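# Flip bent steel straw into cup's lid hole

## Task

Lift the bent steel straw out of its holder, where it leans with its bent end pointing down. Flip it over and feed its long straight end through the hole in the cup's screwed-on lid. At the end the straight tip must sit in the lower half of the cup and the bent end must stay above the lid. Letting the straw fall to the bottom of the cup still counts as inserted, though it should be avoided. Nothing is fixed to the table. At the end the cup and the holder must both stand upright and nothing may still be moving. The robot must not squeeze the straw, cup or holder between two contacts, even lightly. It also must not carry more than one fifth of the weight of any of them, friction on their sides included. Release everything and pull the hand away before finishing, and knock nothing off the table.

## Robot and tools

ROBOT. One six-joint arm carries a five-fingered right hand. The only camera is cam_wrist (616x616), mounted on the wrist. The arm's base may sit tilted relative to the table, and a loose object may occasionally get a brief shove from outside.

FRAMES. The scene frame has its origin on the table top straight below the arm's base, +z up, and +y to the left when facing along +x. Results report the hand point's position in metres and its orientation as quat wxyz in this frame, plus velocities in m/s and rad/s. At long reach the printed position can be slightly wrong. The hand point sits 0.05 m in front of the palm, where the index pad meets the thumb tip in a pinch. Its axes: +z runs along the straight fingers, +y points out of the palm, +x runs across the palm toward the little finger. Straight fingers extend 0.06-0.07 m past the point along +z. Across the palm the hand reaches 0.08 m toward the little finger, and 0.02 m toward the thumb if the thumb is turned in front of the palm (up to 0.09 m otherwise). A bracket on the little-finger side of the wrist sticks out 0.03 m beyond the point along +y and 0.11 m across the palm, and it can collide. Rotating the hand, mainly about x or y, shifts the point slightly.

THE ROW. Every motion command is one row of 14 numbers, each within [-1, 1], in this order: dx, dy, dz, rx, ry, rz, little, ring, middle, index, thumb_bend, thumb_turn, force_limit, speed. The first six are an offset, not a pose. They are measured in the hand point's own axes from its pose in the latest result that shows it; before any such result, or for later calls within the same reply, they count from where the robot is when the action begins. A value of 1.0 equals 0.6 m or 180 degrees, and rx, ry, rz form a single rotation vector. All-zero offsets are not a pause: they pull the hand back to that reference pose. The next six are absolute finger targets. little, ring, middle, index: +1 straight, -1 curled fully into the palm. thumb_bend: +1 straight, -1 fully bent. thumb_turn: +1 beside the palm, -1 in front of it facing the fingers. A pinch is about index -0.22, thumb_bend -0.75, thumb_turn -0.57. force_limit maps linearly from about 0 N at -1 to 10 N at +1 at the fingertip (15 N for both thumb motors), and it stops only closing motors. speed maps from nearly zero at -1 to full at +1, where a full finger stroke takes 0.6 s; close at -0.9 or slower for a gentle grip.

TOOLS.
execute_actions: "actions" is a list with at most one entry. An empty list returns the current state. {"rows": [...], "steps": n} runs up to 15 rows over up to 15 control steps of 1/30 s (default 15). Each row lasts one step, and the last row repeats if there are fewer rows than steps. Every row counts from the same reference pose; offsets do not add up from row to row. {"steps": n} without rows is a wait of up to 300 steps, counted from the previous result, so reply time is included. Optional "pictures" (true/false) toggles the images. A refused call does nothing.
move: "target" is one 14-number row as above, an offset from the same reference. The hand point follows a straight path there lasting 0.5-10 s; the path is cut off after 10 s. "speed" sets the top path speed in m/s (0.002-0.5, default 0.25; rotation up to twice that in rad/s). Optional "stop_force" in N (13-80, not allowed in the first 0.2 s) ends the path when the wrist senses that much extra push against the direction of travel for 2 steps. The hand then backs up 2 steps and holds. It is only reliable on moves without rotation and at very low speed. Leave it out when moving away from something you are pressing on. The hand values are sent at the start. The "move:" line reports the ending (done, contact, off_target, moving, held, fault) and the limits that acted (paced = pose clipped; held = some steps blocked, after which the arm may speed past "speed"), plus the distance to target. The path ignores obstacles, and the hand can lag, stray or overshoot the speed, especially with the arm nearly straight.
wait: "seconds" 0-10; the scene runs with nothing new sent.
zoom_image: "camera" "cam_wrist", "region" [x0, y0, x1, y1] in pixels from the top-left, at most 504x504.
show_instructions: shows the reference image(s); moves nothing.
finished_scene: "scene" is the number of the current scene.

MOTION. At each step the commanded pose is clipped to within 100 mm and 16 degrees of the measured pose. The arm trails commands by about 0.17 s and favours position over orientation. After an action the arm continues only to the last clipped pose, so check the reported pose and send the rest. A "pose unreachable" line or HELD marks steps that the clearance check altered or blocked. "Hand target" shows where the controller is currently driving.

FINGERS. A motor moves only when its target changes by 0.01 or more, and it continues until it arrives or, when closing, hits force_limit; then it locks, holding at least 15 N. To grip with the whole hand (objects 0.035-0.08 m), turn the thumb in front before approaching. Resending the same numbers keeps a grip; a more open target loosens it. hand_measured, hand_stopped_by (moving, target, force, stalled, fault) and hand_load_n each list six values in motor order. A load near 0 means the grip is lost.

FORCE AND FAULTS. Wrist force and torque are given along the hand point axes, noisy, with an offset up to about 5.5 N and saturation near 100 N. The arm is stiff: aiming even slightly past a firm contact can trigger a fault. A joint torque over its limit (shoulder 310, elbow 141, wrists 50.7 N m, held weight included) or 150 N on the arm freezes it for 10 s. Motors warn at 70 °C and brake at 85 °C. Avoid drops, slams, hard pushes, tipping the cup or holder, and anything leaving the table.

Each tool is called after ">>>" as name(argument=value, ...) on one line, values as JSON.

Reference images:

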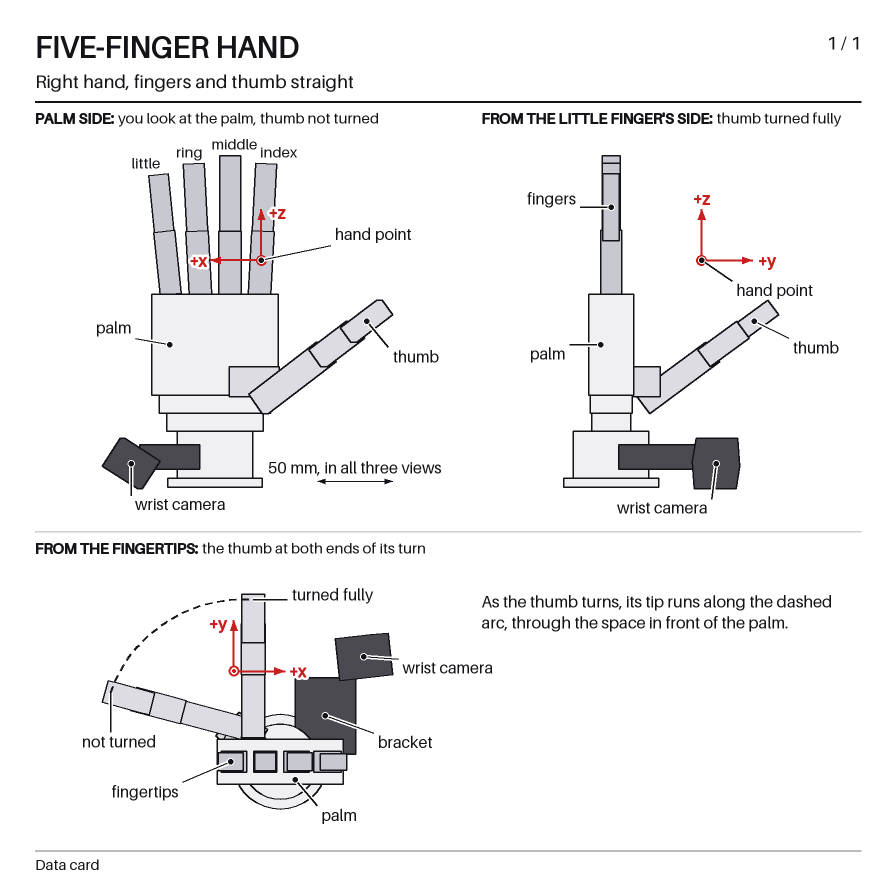

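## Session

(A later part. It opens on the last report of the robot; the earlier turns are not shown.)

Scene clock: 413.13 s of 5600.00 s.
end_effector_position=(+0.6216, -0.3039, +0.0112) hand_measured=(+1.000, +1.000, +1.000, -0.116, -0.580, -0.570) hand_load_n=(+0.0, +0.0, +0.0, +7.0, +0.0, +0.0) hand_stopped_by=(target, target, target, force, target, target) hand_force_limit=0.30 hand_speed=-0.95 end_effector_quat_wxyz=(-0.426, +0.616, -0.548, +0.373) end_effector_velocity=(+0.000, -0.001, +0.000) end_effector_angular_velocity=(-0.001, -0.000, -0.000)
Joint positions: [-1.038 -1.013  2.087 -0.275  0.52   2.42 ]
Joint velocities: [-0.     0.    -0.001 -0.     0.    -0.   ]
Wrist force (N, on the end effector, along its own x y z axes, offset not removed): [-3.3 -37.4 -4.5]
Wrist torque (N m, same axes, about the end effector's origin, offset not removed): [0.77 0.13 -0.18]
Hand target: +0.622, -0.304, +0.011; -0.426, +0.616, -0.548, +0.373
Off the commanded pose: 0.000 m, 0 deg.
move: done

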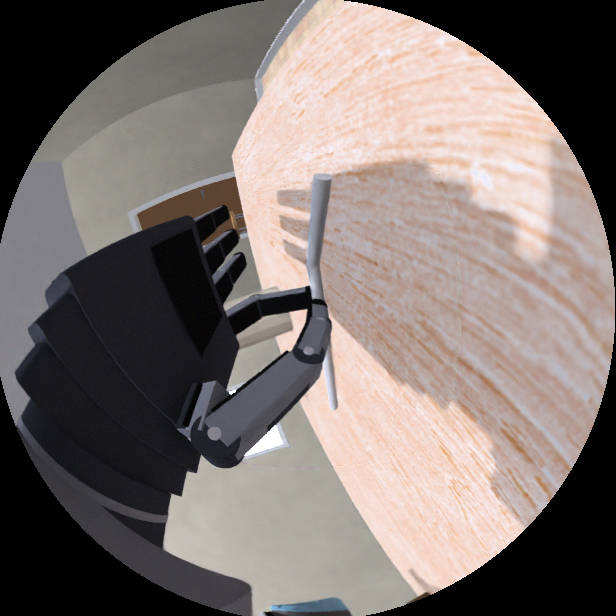

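>>> move(target=[0,-0.0017,-0.0006,0,0,0,1,1,1,-0.25,-0.58,-0.57,0.3,-0.95], speed=0.005)

>>> move(target=[0,0,0,0,0,0,1,1,1,-0.27,-0.58,-0.57,0.3,-0.95])

Scene clock: 420.23 s of 5600.00 s.
end_effector_position=(+0.6216, -0.3039, +0.0121) hand_measured=(+1.000, +1.000, +1.000, -0.118, -0.580, -0.570) hand_load_n=(+0.0, +0.0, +0.0, +1.5, +0.0, +0.0) hand_stopped_by=(target, target, target, force, target, target) hand_force_limit=0.30 hand_speed=-0.95 end_effector_quat_wxyz=(-0.426, +0.616, -0.548, +0.373) end_effector_velocity=(-0.000, +0.000, +0.000) end_effector_angular_velocity=(+0.000, +0.000, -0.001)
Joint positions: [-1.038 -1.014  2.087 -0.273  0.52   2.42 ]
Joint velocities: [-0.    -0.001  0.001  0.001  0.     0.   ]
Wrist force (N, on the end effector, along its own x y z axes, offset not removed): [-1.4 -1.7 0.1]
Wrist torque (N m, same axes, about the end effector's origin, offset not removed): [0.38 0.16 -0.19]
Hand target: +0.622, -0.304, +0.012; -0.426, +0.616, -0.548, +0.373
Off the commanded pose: 0.000 m, 0 deg.
After step 90, 3.40 s passed at rest.
move: done

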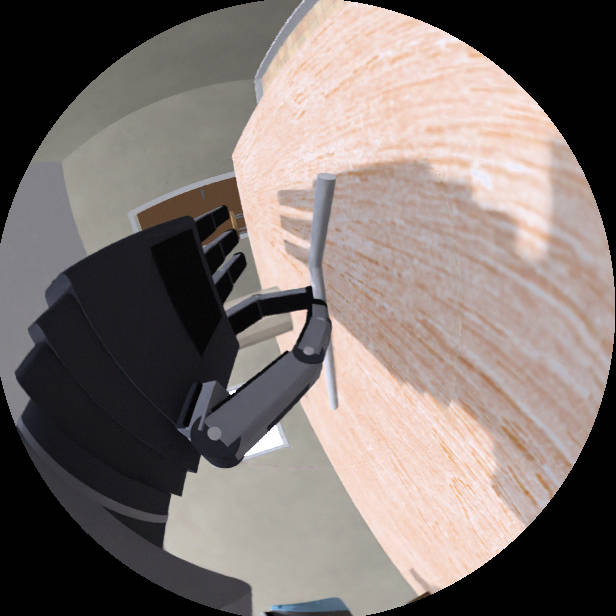

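Scene clock: 421.00 s of 5600.00 s.
end_effector_position=(+0.6216, -0.3039, +0.0122) hand_measured=(+1.000, +1.000, +1.000, -0.162, -0.580, -0.570) hand_load_n=(+0.0, +0.0, +0.0, +6.5, +1.5, -1.0) hand_stopped_by=(target, target, target, force, target, target) hand_force_limit=0.30 hand_speed=-0.95 end_effector_quat_wxyz=(-0.426, +0.616, -0.548, +0.373) end_effector_velocity=(+0.000, -0.000, -0.001) end_effector_angular_velocity=(+0.000, +0.000, +0.000)
Joint positions: [-1.038 -1.015  2.087 -0.273  0.52   2.42 ]
Joint velocities: [ 0.     0.001 -0.001 -0.    -0.     0.   ]
Wrist force (N, on the end effector, along its own x y z axes, offset not removed): [-3.2 1.4 0.8]
Wrist torque (N m, same axes, about the end effector's origin, offset not removed): [0.37 0.32 -0.30]
Hand target: +0.622, -0.304, +0.012; -0.426, +0.616, -0.548, +0.373
Off the commanded pose: 0.000 m, 0 deg.
move: done

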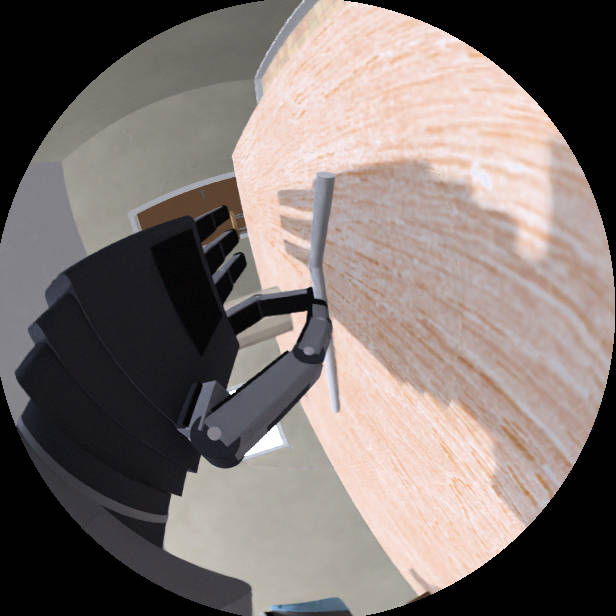

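>>> move(target=[0,0,0,0,0,0,1,1,1,-0.29,-0.58,-0.57,0.8,-0.95])

>>> move(target=[-0.03,-0.156,-0.06,0,0.06,-0.156,1,1,1,-0.29,-0.58,-0.57,0.8,-0.95], speed=0.05)

Scene clock: 433.07 s of 5600.00 s.
end_effector_position=(+0.6216, -0.3039, +0.0121) hand_measured=(+1.000, +1.000, +1.000, -0.168, -0.580, -0.570) hand_load_n=(+0.0, +0.0, +0.0, +8.5, +1.5, -1.0) hand_stopped_by=(target, target, target, force, target, target) hand_force_limit=0.80 hand_speed=-0.95 end_effector_quat_wxyz=(-0.426, +0.616, -0.548, +0.373) end_effector_velocity=(+0.000, +0.000, +0.000) end_effector_angular_velocity=(-0.001, -0.000, +0.001)
Joint positions: [-1.038 -1.014  2.087 -0.273  0.52   2.42 ]
Joint velocities: [ 0.001 -0.001 -0.    -0.     0.     0.   ]
Wrist force (N, on the end effector, along its own x y z axes, offset not removed): [-1.3 1.5 -1.4]
Wrist torque (N m, same axes, about the end effector's origin, offset not removed): [0.47 0.08 -0.09]
Hand target: +0.622, -0.304, +0.012; -0.426, +0.616, -0.548, +0.373
Off the commanded pose: 0.000 m, 0 deg.
After step 90, 8.37 s passed at rest.
move: done

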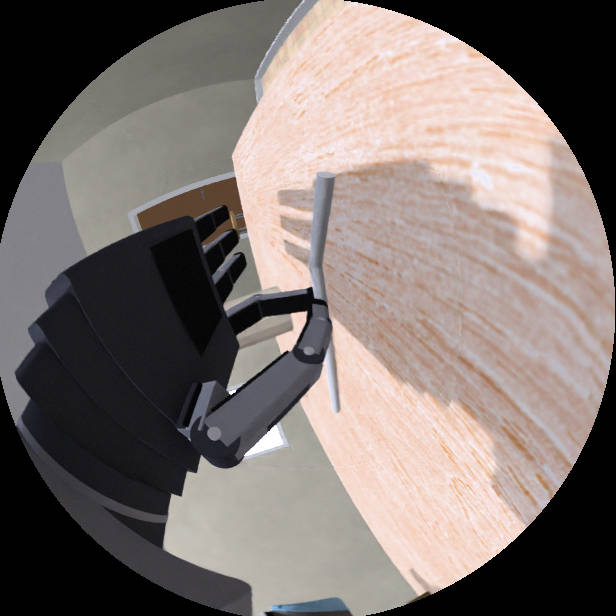

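Scene clock: 438.60 s of 5600.00 s.
end_effector_position=(+0.6196, -0.2871, +0.1126) hand_measured=(+1.000, +1.000, +1.000, -0.168, -0.578, -0.570) hand_load_n=(+0.0, +0.0, +0.0, +8.0, +3.5, -1.5) hand_stopped_by=(target, target, target, force, target, target) hand_force_limit=0.80 hand_speed=-0.95 end_effector_quat_wxyz=(-0.270, +0.693, -0.420, +0.520) end_effector_velocity=(-0.000, +0.000, +0.002) end_effector_angular_velocity=(-0.011, -0.001, -0.001)
Joint positions: [-0.954 -1.323  2.251 -0.437  0.717  2.212]
Joint velocities: [ 0.002 -0.006  0.003 -0.003  0.005 -0.005]
Wrist force (N, on the end effector, along its own x y z axes, offset not removed): [-0.7 0.9 0.0]
Wrist torque (N m, same axes, about the end effector's origin, offset not removed): [0.25 0.02 -0.16]
Hand target: +0.620, -0.287, +0.113; -0.270, +0.693, -0.420, +0.520
Off the commanded pose: 0.000 m, 0 deg.
move: done

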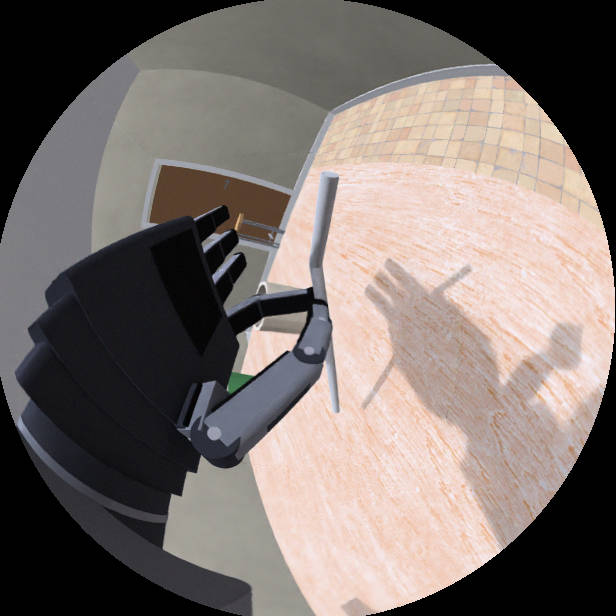

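>>> move(target=[0.206,-0.338,-0.13,0,0.12,-0.313,1,1,1,-0.29,-0.58,-0.57,0.8,-0.95], speed=0.12)

>>> move(target=[0,-0.68,0.095,0,0,0,1,1,1,-0.29,-0.58,-0.57,0.8,-0.95], speed=0.15)

>>> zoom_image(camera="cam_wrist", region=[260,320,440,500])

Scene clock: 452.47 s of 5600.00 s.
end_effector_position=(+0.6197, -0.2875, +0.3628) hand_measured=(+1.000, +1.000, +1.000, -0.168, -0.578, -0.570) hand_load_n=(+0.0, +0.0, +0.0, +8.0, +3.5, -1.5) hand_stopped_by=(target, target, target, force, target, target) hand_force_limit=0.80 hand_speed=-0.95 end_effector_quat_wxyz=(+0.086, +0.703, -0.088, +0.701) end_effector_velocity=(+0.000, -0.000, +0.003) end_effector_angular_velocity=(-0.009, -0.002, +0.000)
Joint positions: [-0.824 -1.743  2.335 -0.594  0.964  1.574]
Joint velocities: [ 0.001 -0.002 -0.001 -0.002  0.    -0.006]
Wrist force (N, on the end effector, along its own x y z axes, offset not removed): [-2.4 -0.2 -0.6]
Wrist torque (N m, same axes, about the end effector's origin, offset not removed): [0.17 0.24 -0.23]
Hand target: +0.620, -0.287, +0.363; +0.086, +0.702, -0.087, +0.701
Off the commanded pose: 0.000 m, 0 deg.
After step 90, 6.10 s passed at rest.
move: done

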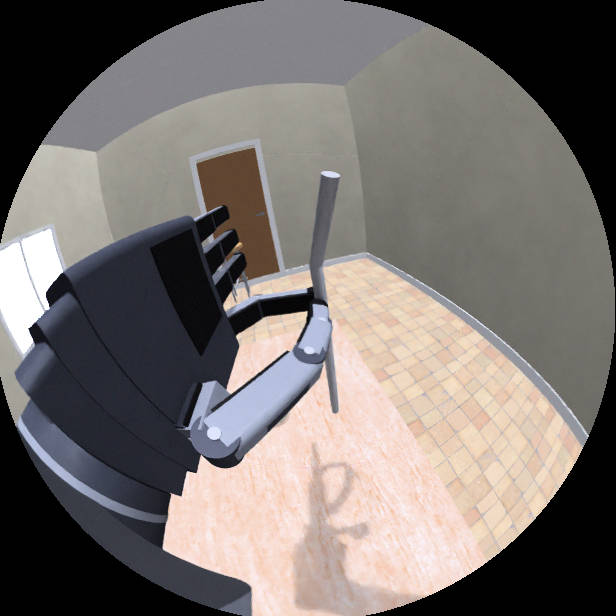

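Scene clock: 455.73 s of 5600.00 s.
end_effector_position=(+0.7743, +0.0949, +0.3635) hand_measured=(+1.000, +1.000, +1.000, -0.168, -0.578, -0.570) hand_load_n=(+0.0, +0.0, +0.0, +8.0, +3.5, -1.5) hand_stopped_by=(target, target, target, force, target, target) hand_force_limit=0.80 hand_speed=-0.95 end_effector_quat_wxyz=(+0.086, +0.703, -0.087, +0.701) end_effector_velocity=(+0.001, +0.001, -0.000) end_effector_angular_velocity=(-0.000, +0.000, -0.001)
Joint positions: [ 0.112 -1.451  2.051 -0.602  1.9    1.572]
Joint velocities: [ 0.003  0.003 -0.003  0.001  0.004 -0.   ]
Wrist force (N, on the end effector, along its own x y z axes, offset not removed): [-2.1 -0.2 -0.2]
Wrist torque (N m, same axes, about the end effector's origin, offset not removed): [0.17 0.18 -0.28]
Hand target: +0.774, +0.095, +0.364; +0.086, +0.703, -0.087, +0.701
Off the commanded pose: 0.001 m, 0 deg.
move: done

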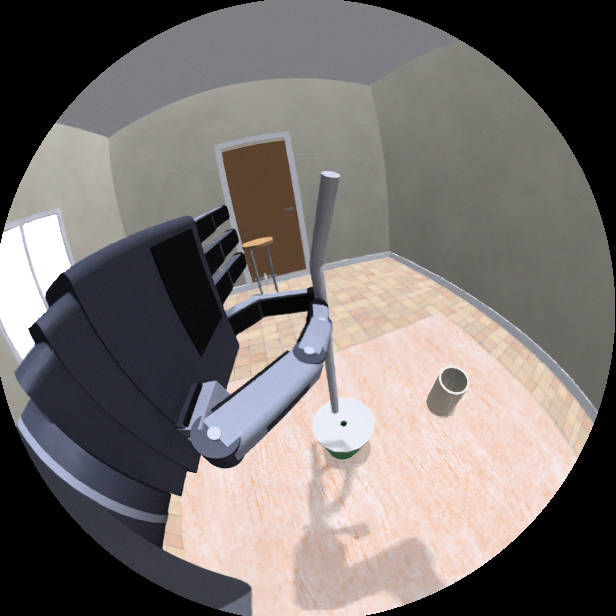

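Region (260, 320, 440, 500) of cam_wrist's 616x616 image, scaled by 2.800, with more detail than that image has.

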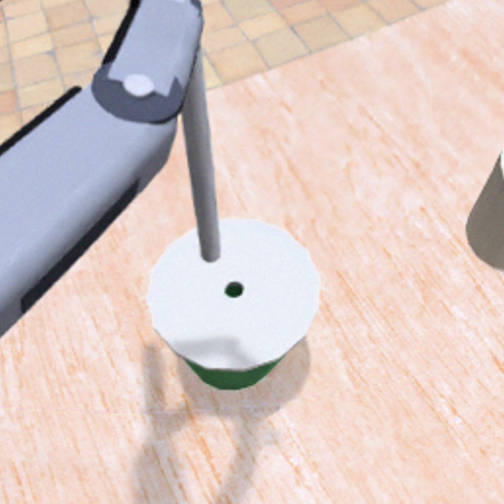

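>>> move(target=[-0.035,0.015,0,0,0,0,1,1,1,-0.29,-0.58,-0.57,0.8,-0.95], speed=0.03)

>>> zoom_image(camera="cam_wrist", region=[290,370,390,470])

Scene clock: 473.70 s of 5600.00 s.
end_effector_position=(+0.7721, +0.0863, +0.3426) hand_measured=(+1.000, +1.000, +1.000, -0.168, -0.578, -0.570) hand_load_n=(+0.0, +0.0, +0.0, +8.0, +3.5, -1.5) hand_stopped_by=(target, target, target, force, target, target) hand_force_limit=0.80 hand_speed=-0.95 end_effector_quat_wxyz=(+0.086, +0.703, -0.087, +0.701) end_effector_velocity=(-0.000, -0.000, -0.002) end_effector_angular_velocity=(+0.000, +0.000, +0.001)
Joint positions: [ 0.096 -1.437  2.08  -0.644  1.884  1.572]
Joint velocities: [-0.001  0.001  0.002 -0.004 -0.001  0.   ]
Wrist force (N, on the end effector, along its own x y z axes, offset not removed): [0.5 0.1 -0.4]
Wrist torque (N m, same axes, about the end effector's origin, offset not removed): [0.22 -0.22 -0.11]
Hand target: +0.772, +0.086, +0.342; +0.086, +0.703, -0.087, +0.701
Off the commanded pose: 0.000 m, 0 deg.
After step 90, 13.87 s passed at rest.
move: done

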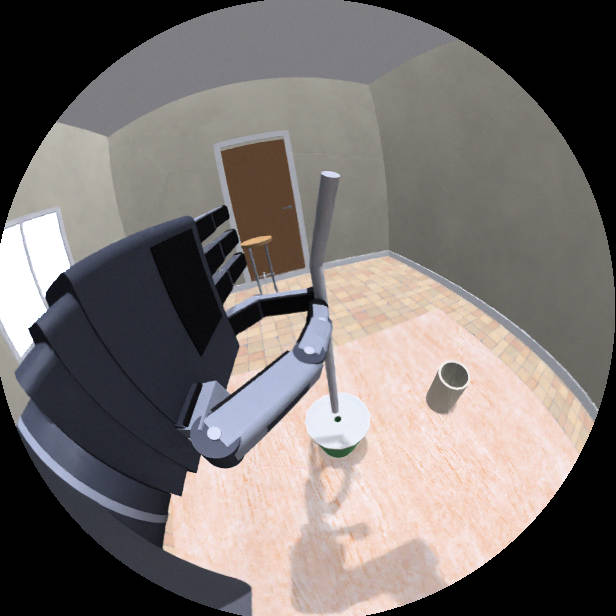

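Region (290, 370, 390, 470) of cam_wrist's 616x616 image, scaled by 5.040, with more detail than that image has.

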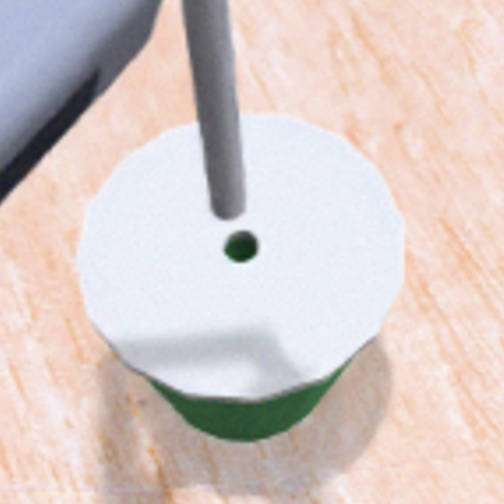

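>>> move(target=[-0.02,0.004,-0.01,0,0,0,1,1,1,-0.29,-0.58,-0.57,0.8,-0.95], speed=0.02)

>>> zoom_image(camera="cam_wrist", region=[290,370,390,470])

>>> move(target=[-0.02,0,0.007,0,0,0,1,1,1,-0.29,-0.58,-0.57,0.8,-0.95], speed=0.01)

>>> zoom_image(camera="cam_wrist", region=[290,370,390,470])

Scene clock: 484.70 s of 5600.00 s.
end_effector_position=(+0.7657, +0.0855, +0.3308) hand_measured=(+1.000, +1.000, +1.000, -0.168, -0.578, -0.570) hand_load_n=(+0.0, +0.0, +0.0, +8.0, +3.5, -1.5) hand_stopped_by=(target, target, target, force, target, target) hand_force_limit=0.80 hand_speed=-0.95 end_effector_quat_wxyz=(+0.086, +0.703, -0.087, +0.701) end_effector_velocity=(-0.000, -0.000, -0.001) end_effector_angular_velocity=(-0.000, -0.001, -0.000)
Joint positions: [ 0.095 -1.433  2.101 -0.67   1.883  1.572]
Joint velocities: [-0.     0.     0.002 -0.003 -0.    -0.   ]
Wrist force (N, on the end effector, along its own x y z axes, offset not removed): [-1.7 1.2 -2.2]
Wrist torque (N m, same axes, about the end effector's origin, offset not removed): [0.40 0.20 -0.20]
Hand target: +0.766, +0.085, +0.331; +0.086, +0.703, -0.087, +0.701
Off the commanded pose: 0.000 m, 0 deg.
After step 90, 7.03 s passed at rest.
move: done

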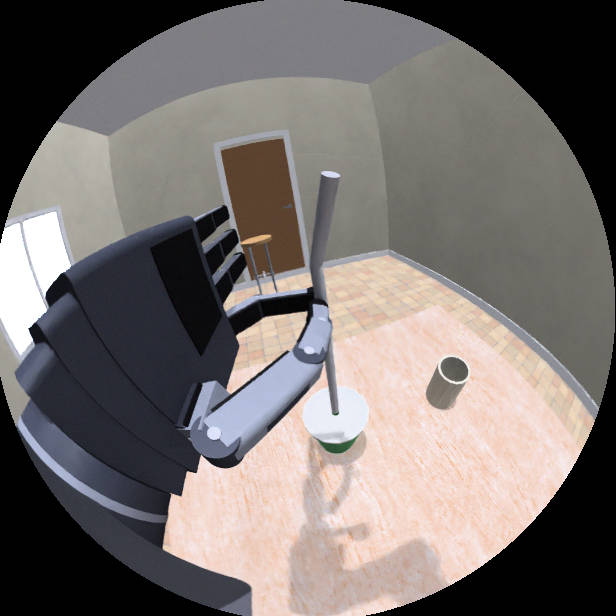

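Region (290, 370, 390, 470) of cam_wrist's 616x616 image, scaled by 5.040, with more detail than that image has.

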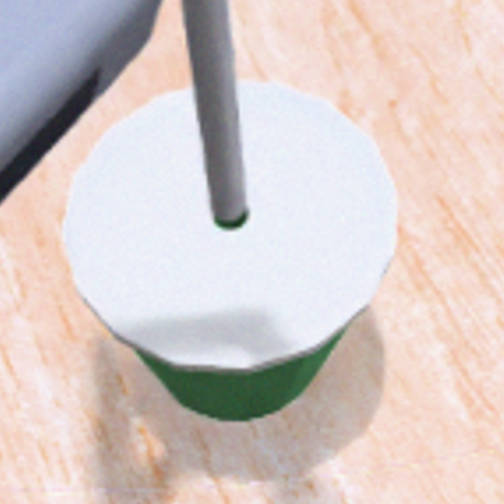

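Scene clock: 486.20 s of 5600.00 s.
end_effector_position=(+0.7697, +0.0845, +0.3189) hand_measured=(+1.000, +1.000, +1.000, -0.168, -0.578, -0.570) hand_load_n=(+0.0, +0.0, +0.0, +8.0, +3.5, -1.5) hand_stopped_by=(target, target, target, force, target, target) hand_force_limit=0.80 hand_speed=-0.95 end_effector_quat_wxyz=(+0.086, +0.703, -0.087, +0.701) end_effector_velocity=(+0.001, -0.000, -0.002) end_effector_angular_velocity=(+0.000, +0.000, +0.000)
Joint positions: [ 0.093 -1.413  2.105 -0.692  1.881  1.572]
Joint velocities: [-0.     0.003  0.    -0.003 -0.     0.   ]
Wrist force (N, on the end effector, along its own x y z axes, offset not removed): [0.0 0.0 -2.6]
Wrist torque (N m, same axes, about the end effector's origin, offset not removed): [0.33 -0.04 -0.05]
Hand target: +0.770, +0.084, +0.319; +0.086, +0.703, -0.087, +0.701
Off the commanded pose: 0.000 m, 0 deg.
move: done

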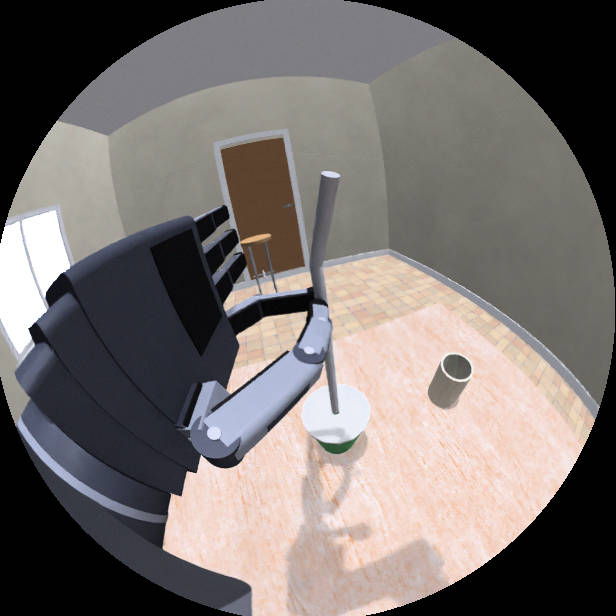

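Region (290, 370, 390, 470) of cam_wrist's 616x616 image, scaled by 5.040, with more detail than that image has.

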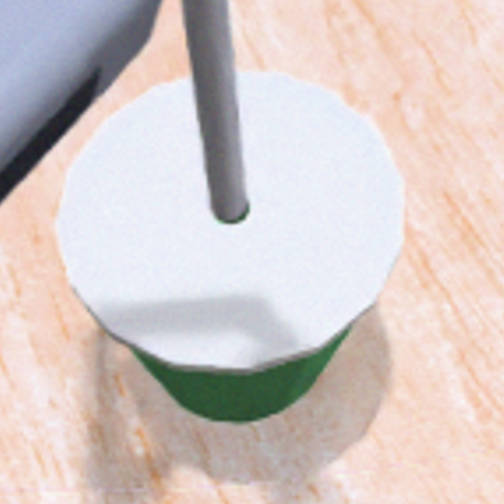

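Continuing down along the camera's line of sight in small steps.

>>> move(target=[-0.015,0.001,0.007,0,0,0,1,1,1,-0.29,-0.58,-0.57,0.8,-0.95], speed=0.01)

>>> zoom_image(camera="cam_wrist", region=[310,385,360,435])

>>> move(target=[-0.008,0,0,0,0,0,1,1,1,-0.29,-0.58,-0.57,0.8,-0.95], speed=0.01)

>>> zoom_image(camera="cam_wrist", region=[310,385,360,435])

Scene clock: 498.23 s of 5600.00 s.
end_effector_position=(+0.7736, +0.0829, +0.3100) hand_measured=(+1.000, +1.000, +1.000, -0.168, -0.578, -0.570) hand_load_n=(+0.0, +0.0, +0.0, +8.0, +3.5, -1.5) hand_stopped_by=(target, target, target, force, target, target) hand_force_limit=0.80 hand_speed=-0.95 end_effector_quat_wxyz=(+0.086, +0.703, -0.087, +0.701) end_effector_velocity=(+0.001, -0.001, -0.001) end_effector_angular_velocity=(+0.000, -0.001, -0.000)
Joint positions: [ 0.09  -1.398  2.106 -0.709  1.878  1.572]
Joint velocities: [-0.001  0.002  0.    -0.003 -0.001  0.   ]
Wrist force (N, on the end effector, along its own x y z axes, offset not removed): [-2.5 -0.7 -1.1]
Wrist torque (N m, same axes, about the end effector's origin, offset not removed): [0.11 0.26 -0.32]
Hand target: +0.774, +0.083, +0.310; +0.086, +0.703, -0.087, +0.701
Off the commanded pose: 0.000 m, 0 deg.
After step 90, 7.83 s passed at rest.
move: done

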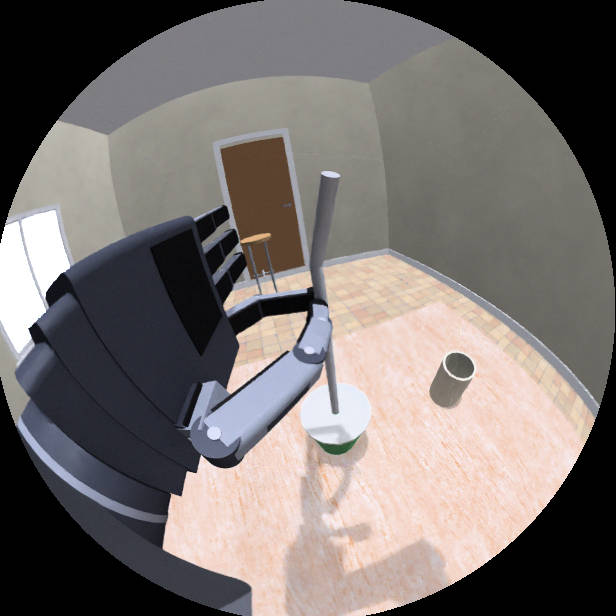

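Region (310, 385, 360, 435) of cam_wrist's 616x616 image, scaled by 10.080, with more detail than that image has.

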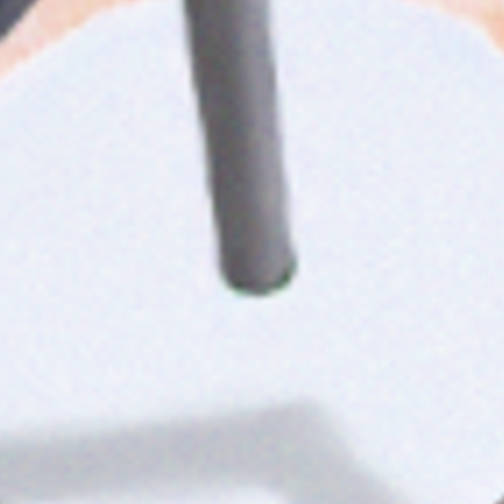

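Scene clock: 498.93 s of 5600.00 s.
end_effector_position=(+0.7736, +0.0829, +0.3054) hand_measured=(+1.000, +1.000, +1.000, -0.168, -0.578, -0.570) hand_load_n=(+0.0, +0.0, +0.0, +8.0, +3.5, -1.5) hand_stopped_by=(target, target, target, force, target, target) hand_force_limit=0.80 hand_speed=-0.95 end_effector_quat_wxyz=(+0.086, +0.703, -0.087, +0.701) end_effector_velocity=(-0.000, +0.000, -0.003) end_effector_angular_velocity=(-0.000, +0.002, +0.000)
Joint positions: [ 0.09  -1.392  2.109 -0.718  1.878  1.572]
Joint velocities: [ 0.     0.003  0.002 -0.003 -0.    -0.   ]
Wrist force (N, on the end effector, along its own x y z axes, offset not removed): [-2.0 -0.4 -0.8]
Wrist torque (N m, same axes, about the end effector's origin, offset not removed): [0.20 0.22 -0.26]
Hand target: +0.774, +0.083, +0.305; +0.086, +0.703, -0.087, +0.701
Off the commanded pose: 0.000 m, 0 deg.
move: done

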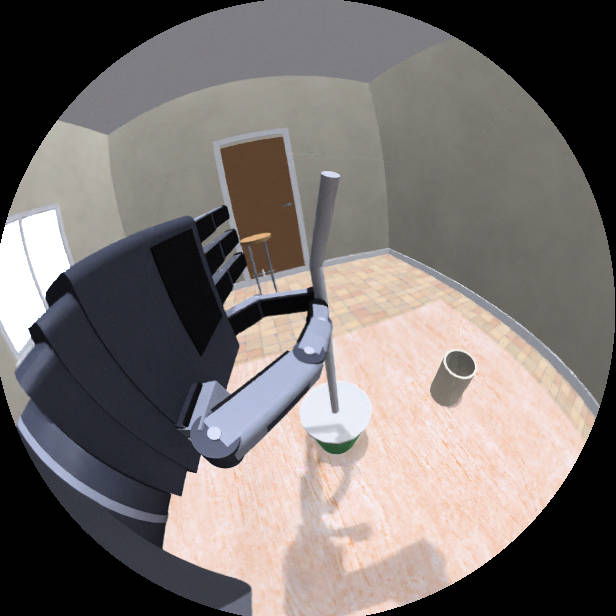

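Region (310, 385, 360, 435) of cam_wrist's 616x616 image, scaled by 10.080, with more detail than that image has.

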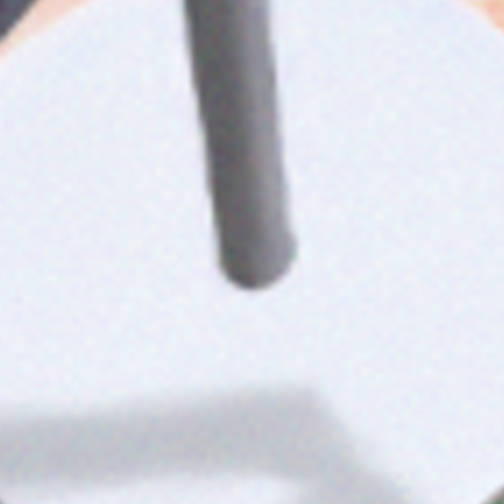

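>>> move(target=[-0.01,0.0015,0.0095,0,0,0,1,1,1,-0.29,-0.58,-0.57,0.8,-0.95], speed=0.01)

>>> zoom_image(camera="cam_wrist", region=[310,385,360,435])

>>> move(target=[-0.008,0,0.002,0,0,0,1,1,1,-0.29,-0.58,-0.57,0.8,-0.95], speed=0.006)

>>> zoom_image(camera="cam_wrist", region=[310,385,360,435])

Scene clock: 508.73 s of 5600.00 s.
end_effector_position=(+0.7788, +0.0807, +0.2994) hand_measured=(+1.000, +1.000, +1.000, -0.168, -0.578, -0.570) hand_load_n=(+0.0, +0.0, +0.0, +8.0, +3.5, -1.5) hand_stopped_by=(target, target, target, force, target, target) hand_force_limit=0.80 hand_speed=-0.95 end_effector_quat_wxyz=(+0.086, +0.703, -0.087, +0.701) end_effector_velocity=(+0.000, -0.000, -0.002) end_effector_angular_velocity=(-0.000, +0.001, +0.000)
Joint positions: [ 0.085 -1.379  2.106 -0.729  1.873  1.572]
Joint velocities: [-0.001  0.002  0.    -0.002 -0.001 -0.   ]
Wrist force (N, on the end effector, along its own x y z axes, offset not removed): [-0.7 0.1 -1.3]
Wrist torque (N m, same axes, about the end effector's origin, offset not removed): [0.26 -0.03 -0.11]
Hand target: +0.779, +0.081, +0.299; +0.086, +0.703, -0.087, +0.701
Off the commanded pose: 0.000 m, 0 deg.
After step 90, 5.77 s passed at rest.
move: done

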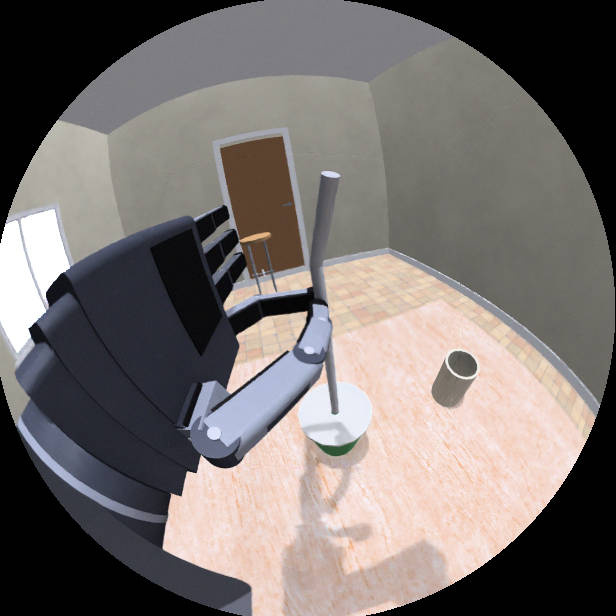

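Region (310, 385, 360, 435) of cam_wrist's 616x616 image, scaled by 10.080, with more detail than that image has.

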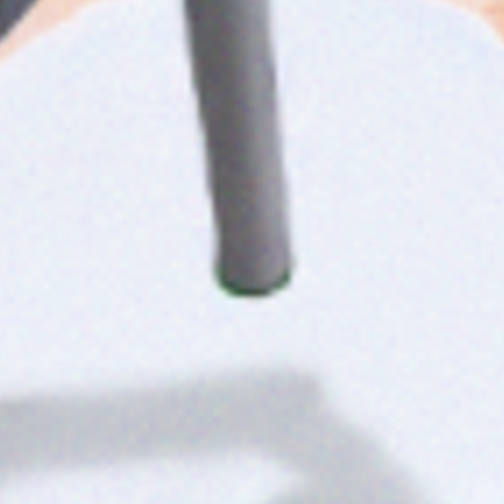

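Scene clock: 509.77 s of 5600.00 s.
end_effector_position=(+0.7799, +0.0805, +0.2947) hand_measured=(+1.000, +1.000, +1.000, -0.168, -0.578, -0.570) hand_load_n=(+0.0, +0.0, +0.0, +8.0, +3.5, -1.5) hand_stopped_by=(target, target, target, force, target, target) hand_force_limit=0.80 hand_speed=-0.95 end_effector_quat_wxyz=(+0.086, +0.703, -0.087, +0.701) end_effector_velocity=(+0.001, -0.000, -0.000) end_effector_angular_velocity=(+0.000, -0.001, -0.001)
Joint positions: [ 0.084 -1.371  2.108 -0.738  1.872  1.572]
Joint velocities: [-0.001  0.001 -0.001 -0.002 -0.     0.   ]
Wrist force (N, on the end effector, along its own x y z axes, offset not removed): [-0.6 0.3 -1.8]
Wrist torque (N m, same axes, about the end effector's origin, offset not removed): [0.38 -0.02 -0.05]
Hand target: +0.780, +0.080, +0.295; +0.086, +0.703, -0.087, +0.701
Off the commanded pose: 0.000 m, 0 deg.
move: done

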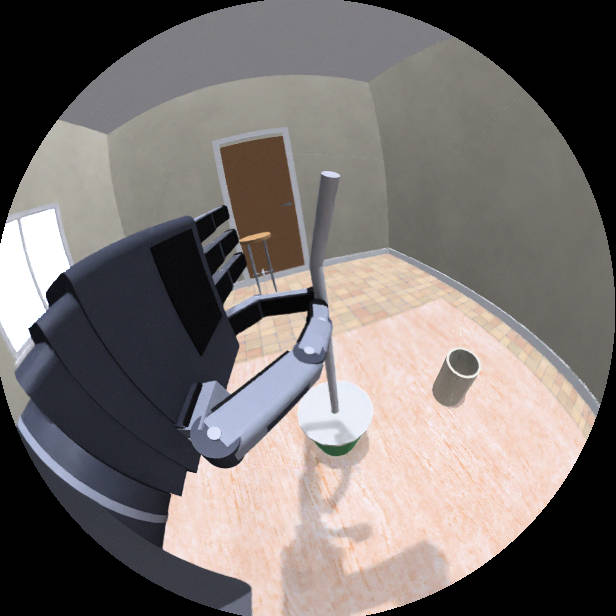

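Region (310, 385, 360, 435) of cam_wrist's 616x616 image, scaled by 10.080, with more detail than that image has.

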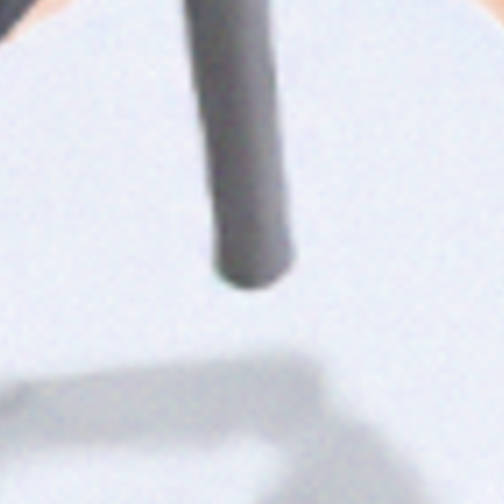

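>>> move(target=[-0.008,0.0004,0.0055,0,0,0,1,1,1,-0.29,-0.58,-0.57,0.8,-0.95], speed=0.008)

>>> zoom_image(camera="cam_wrist", region=[310,385,360,435])

>>> move(target=[-0.008,0,0.002,0,0,0,1,1,1,-0.29,-0.58,-0.57,0.8,-0.95], speed=0.006)

>>> zoom_image(camera="cam_wrist", region=[310,385,360,435])

Scene clock: 519.03 s of 5600.00 s.
end_effector_position=(+0.7830, +0.0795, +0.2900) hand_measured=(+1.000, +1.000, +1.000, -0.168, -0.578, -0.570) hand_load_n=(+0.0, +0.0, +0.0, +8.0, +3.5, -1.5) hand_stopped_by=(target, target, target, force, target, target) hand_force_limit=0.80 hand_speed=-0.95 end_effector_quat_wxyz=(+0.086, +0.703, -0.087, +0.701) end_effector_velocity=(+0.000, -0.000, -0.001) end_effector_angular_velocity=(-0.000, +0.000, -0.000)
Joint positions: [ 0.082 -1.362  2.106 -0.746  1.87   1.572]
Joint velocities: [-0.001  0.002  0.    -0.002 -0.    -0.   ]
Wrist force (N, on the end effector, along its own x y z axes, offset not removed): [-0.1 0.1 0.2]
Wrist torque (N m, same axes, about the end effector's origin, offset not removed): [0.16 -0.14 -0.13]
Hand target: +0.783, +0.079, +0.290; +0.086, +0.703, -0.087, +0.701
Off the commanded pose: 0.000 m, 0 deg.
After step 90, 5.33 s passed at rest.
move: done

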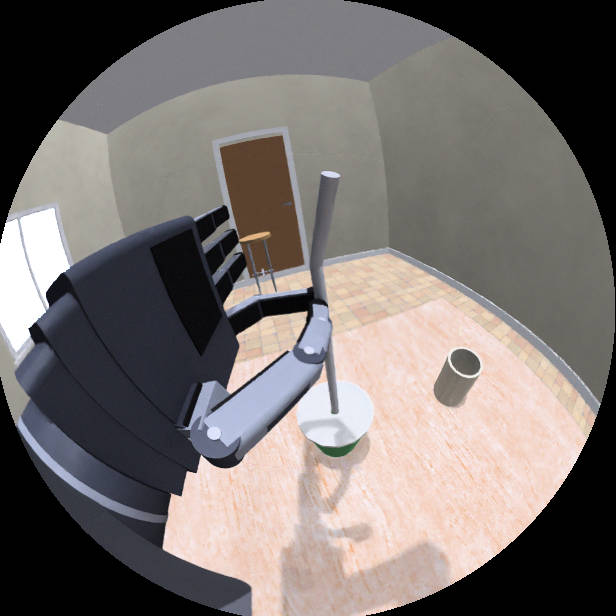

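Region (310, 385, 360, 435) of cam_wrist's 616x616 image, scaled by 10.080, with more detail than that image has.

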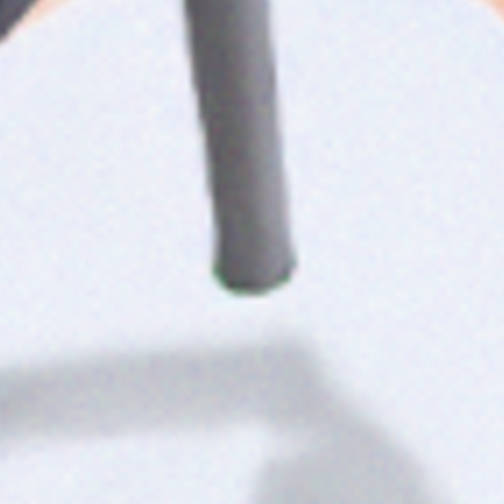

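Scene clock: 520.07 s of 5600.00 s.
end_effector_position=(+0.7841, +0.0792, +0.2853) hand_measured=(+1.000, +1.000, +1.000, -0.168, -0.578, -0.570) hand_load_n=(+0.0, +0.0, +0.0, +8.0, +3.5, -1.5) hand_stopped_by=(target, target, target, force, target, target) hand_force_limit=0.80 hand_speed=-0.95 end_effector_quat_wxyz=(+0.086, +0.703, -0.087, +0.701) end_effector_velocity=(+0.001, +0.001, +0.000) end_effector_angular_velocity=(-0.000, -0.001, +0.001)
Joint positions: [ 0.082 -1.354  2.108 -0.755  1.87   1.572]
Joint velocities: [ 0.001  0.001 -0.001 -0.002 -0.    -0.   ]
Wrist force (N, on the end effector, along its own x y z axes, offset not removed): [-1.3 0.3 -1.1]
Wrist torque (N m, same axes, about the end effector's origin, offset not removed): [0.30 0.17 -0.20]
Hand target: +0.784, +0.079, +0.285; +0.086, +0.703, -0.087, +0.701
Off the commanded pose: 0.000 m, 0 deg.
move: done

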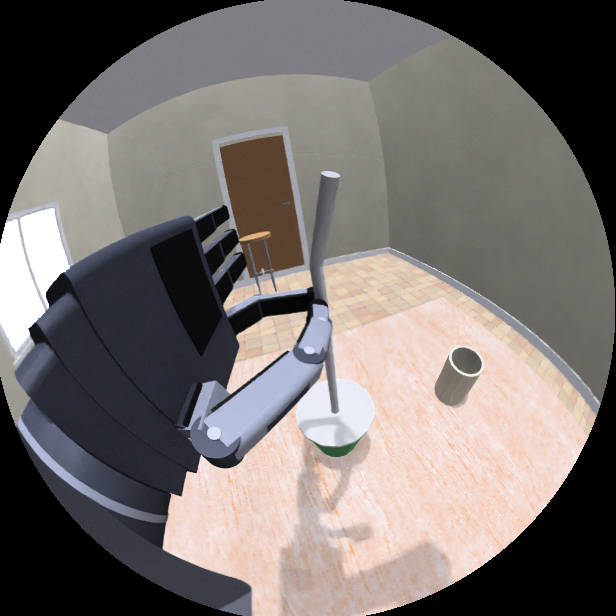

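Region (310, 385, 360, 435) of cam_wrist's 616x616 image, scaled by 10.080, with more detail than that image has.

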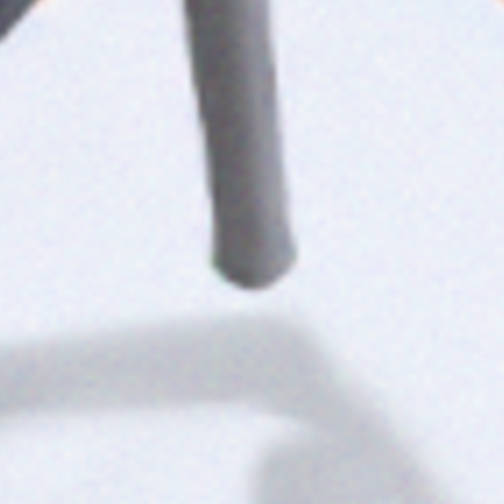

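>>> move(target=[-0.006,0.0003,0.005,0,0,0,1,1,1,-0.29,-0.58,-0.57,0.8,-0.95], speed=0.008)

>>> zoom_image(camera="cam_wrist", region=[310,385,360,435])

>>> move(target=[-0.008,0,0.002,0,0,0,1,1,1,-0.29,-0.58,-0.57,0.8,-0.95], speed=0.006)

>>> zoom_image(camera="cam_wrist", region=[310,385,360,435])

Scene clock: 531.33 s of 5600.00 s.
end_effector_position=(+0.7869, +0.0783, +0.2818) hand_measured=(+1.000, +1.000, +1.000, -0.168, -0.578, -0.570) hand_load_n=(+0.0, +0.0, +0.0, +8.0, +3.5, -1.5) hand_stopped_by=(target, target, target, force, target, target) hand_force_limit=0.80 hand_speed=-0.95 end_effector_quat_wxyz=(+0.086, +0.703, -0.087, +0.701) end_effector_velocity=(+0.001, -0.001, -0.002) end_effector_angular_velocity=(+0.000, +0.001, -0.001)
Joint positions: [ 0.08  -1.346  2.106 -0.761  1.868  1.572]
Joint velocities: [-0.001  0.003 -0.001 -0.002 -0.     0.   ]
Wrist force (N, on the end effector, along its own x y z axes, offset not removed): [-1.7 0.1 -1.0]
Wrist torque (N m, same axes, about the end effector's origin, offset not removed): [0.26 0.15 -0.19]
Hand target: +0.787, +0.078, +0.282; +0.086, +0.703, -0.087, +0.701
Off the commanded pose: 0.000 m, 0 deg.
After step 90, 7.47 s passed at rest.
move: done

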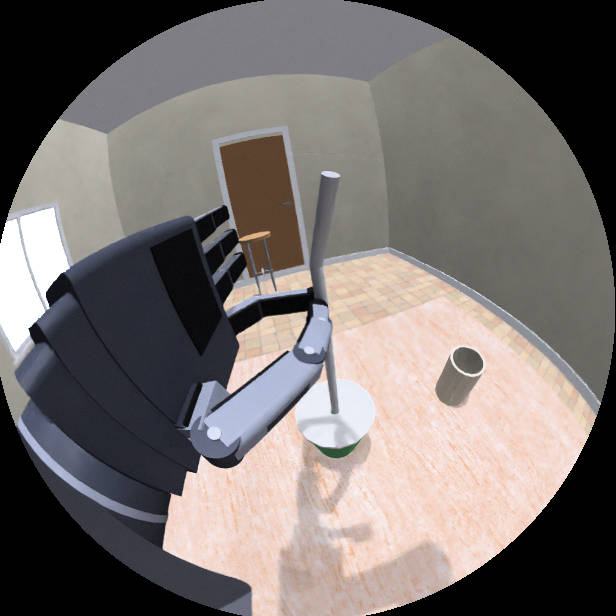

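Region (310, 385, 360, 435) of cam_wrist's 616x616 image, scaled by 10.080, with more detail than that image has.

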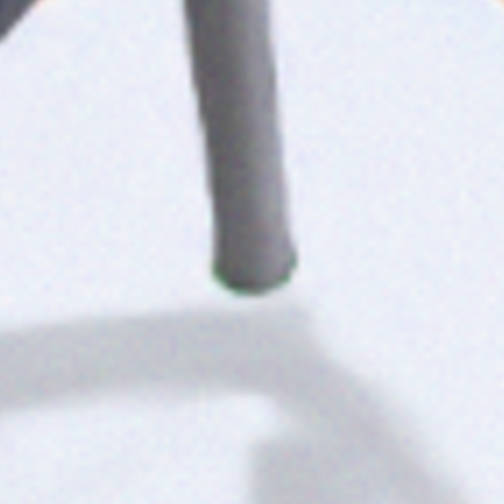

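Scene clock: 532.37 s of 5600.00 s.
end_effector_position=(+0.7880, +0.0781, +0.2771) hand_measured=(+1.000, +1.000, +1.000, -0.168, -0.578, -0.570) hand_load_n=(+0.0, +0.0, +0.0, +8.0, +3.5, -1.5) hand_stopped_by=(target, target, target, force, target, target) hand_force_limit=0.80 hand_speed=-0.95 end_effector_quat_wxyz=(+0.086, +0.703, -0.087, +0.701) end_effector_velocity=(+0.000, +0.001, -0.000) end_effector_angular_velocity=(-0.000, -0.001, +0.001)
Joint positions: [ 0.079 -1.339  2.107 -0.769  1.867  1.572]
Joint velocities: [ 0.001  0.001 -0.    -0.002 -0.    -0.   ]
Wrist force (N, on the end effector, along its own x y z axes, offset not removed): [-2.3 -0.7 -0.3]
Wrist torque (N m, same axes, about the end effector's origin, offset not removed): [0.00 0.18 -0.24]
Hand target: +0.788, +0.078, +0.277; +0.086, +0.703, -0.087, +0.701
Off the commanded pose: 0.000 m, 0 deg.
move: done

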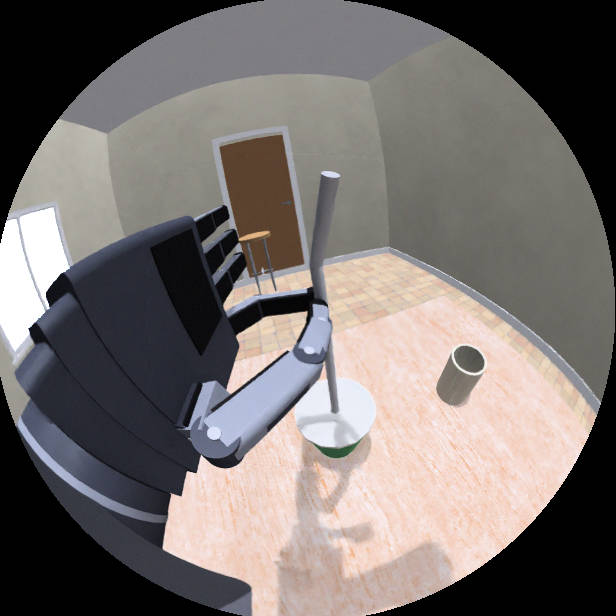

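Region (310, 385, 360, 435) of cam_wrist's 616x616 image, scaled by 10.080, with more detail than that image has.

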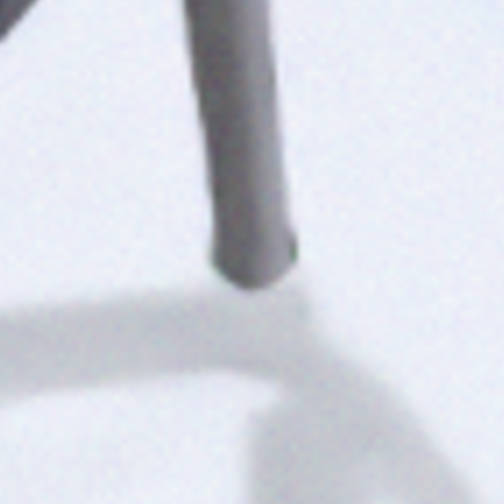

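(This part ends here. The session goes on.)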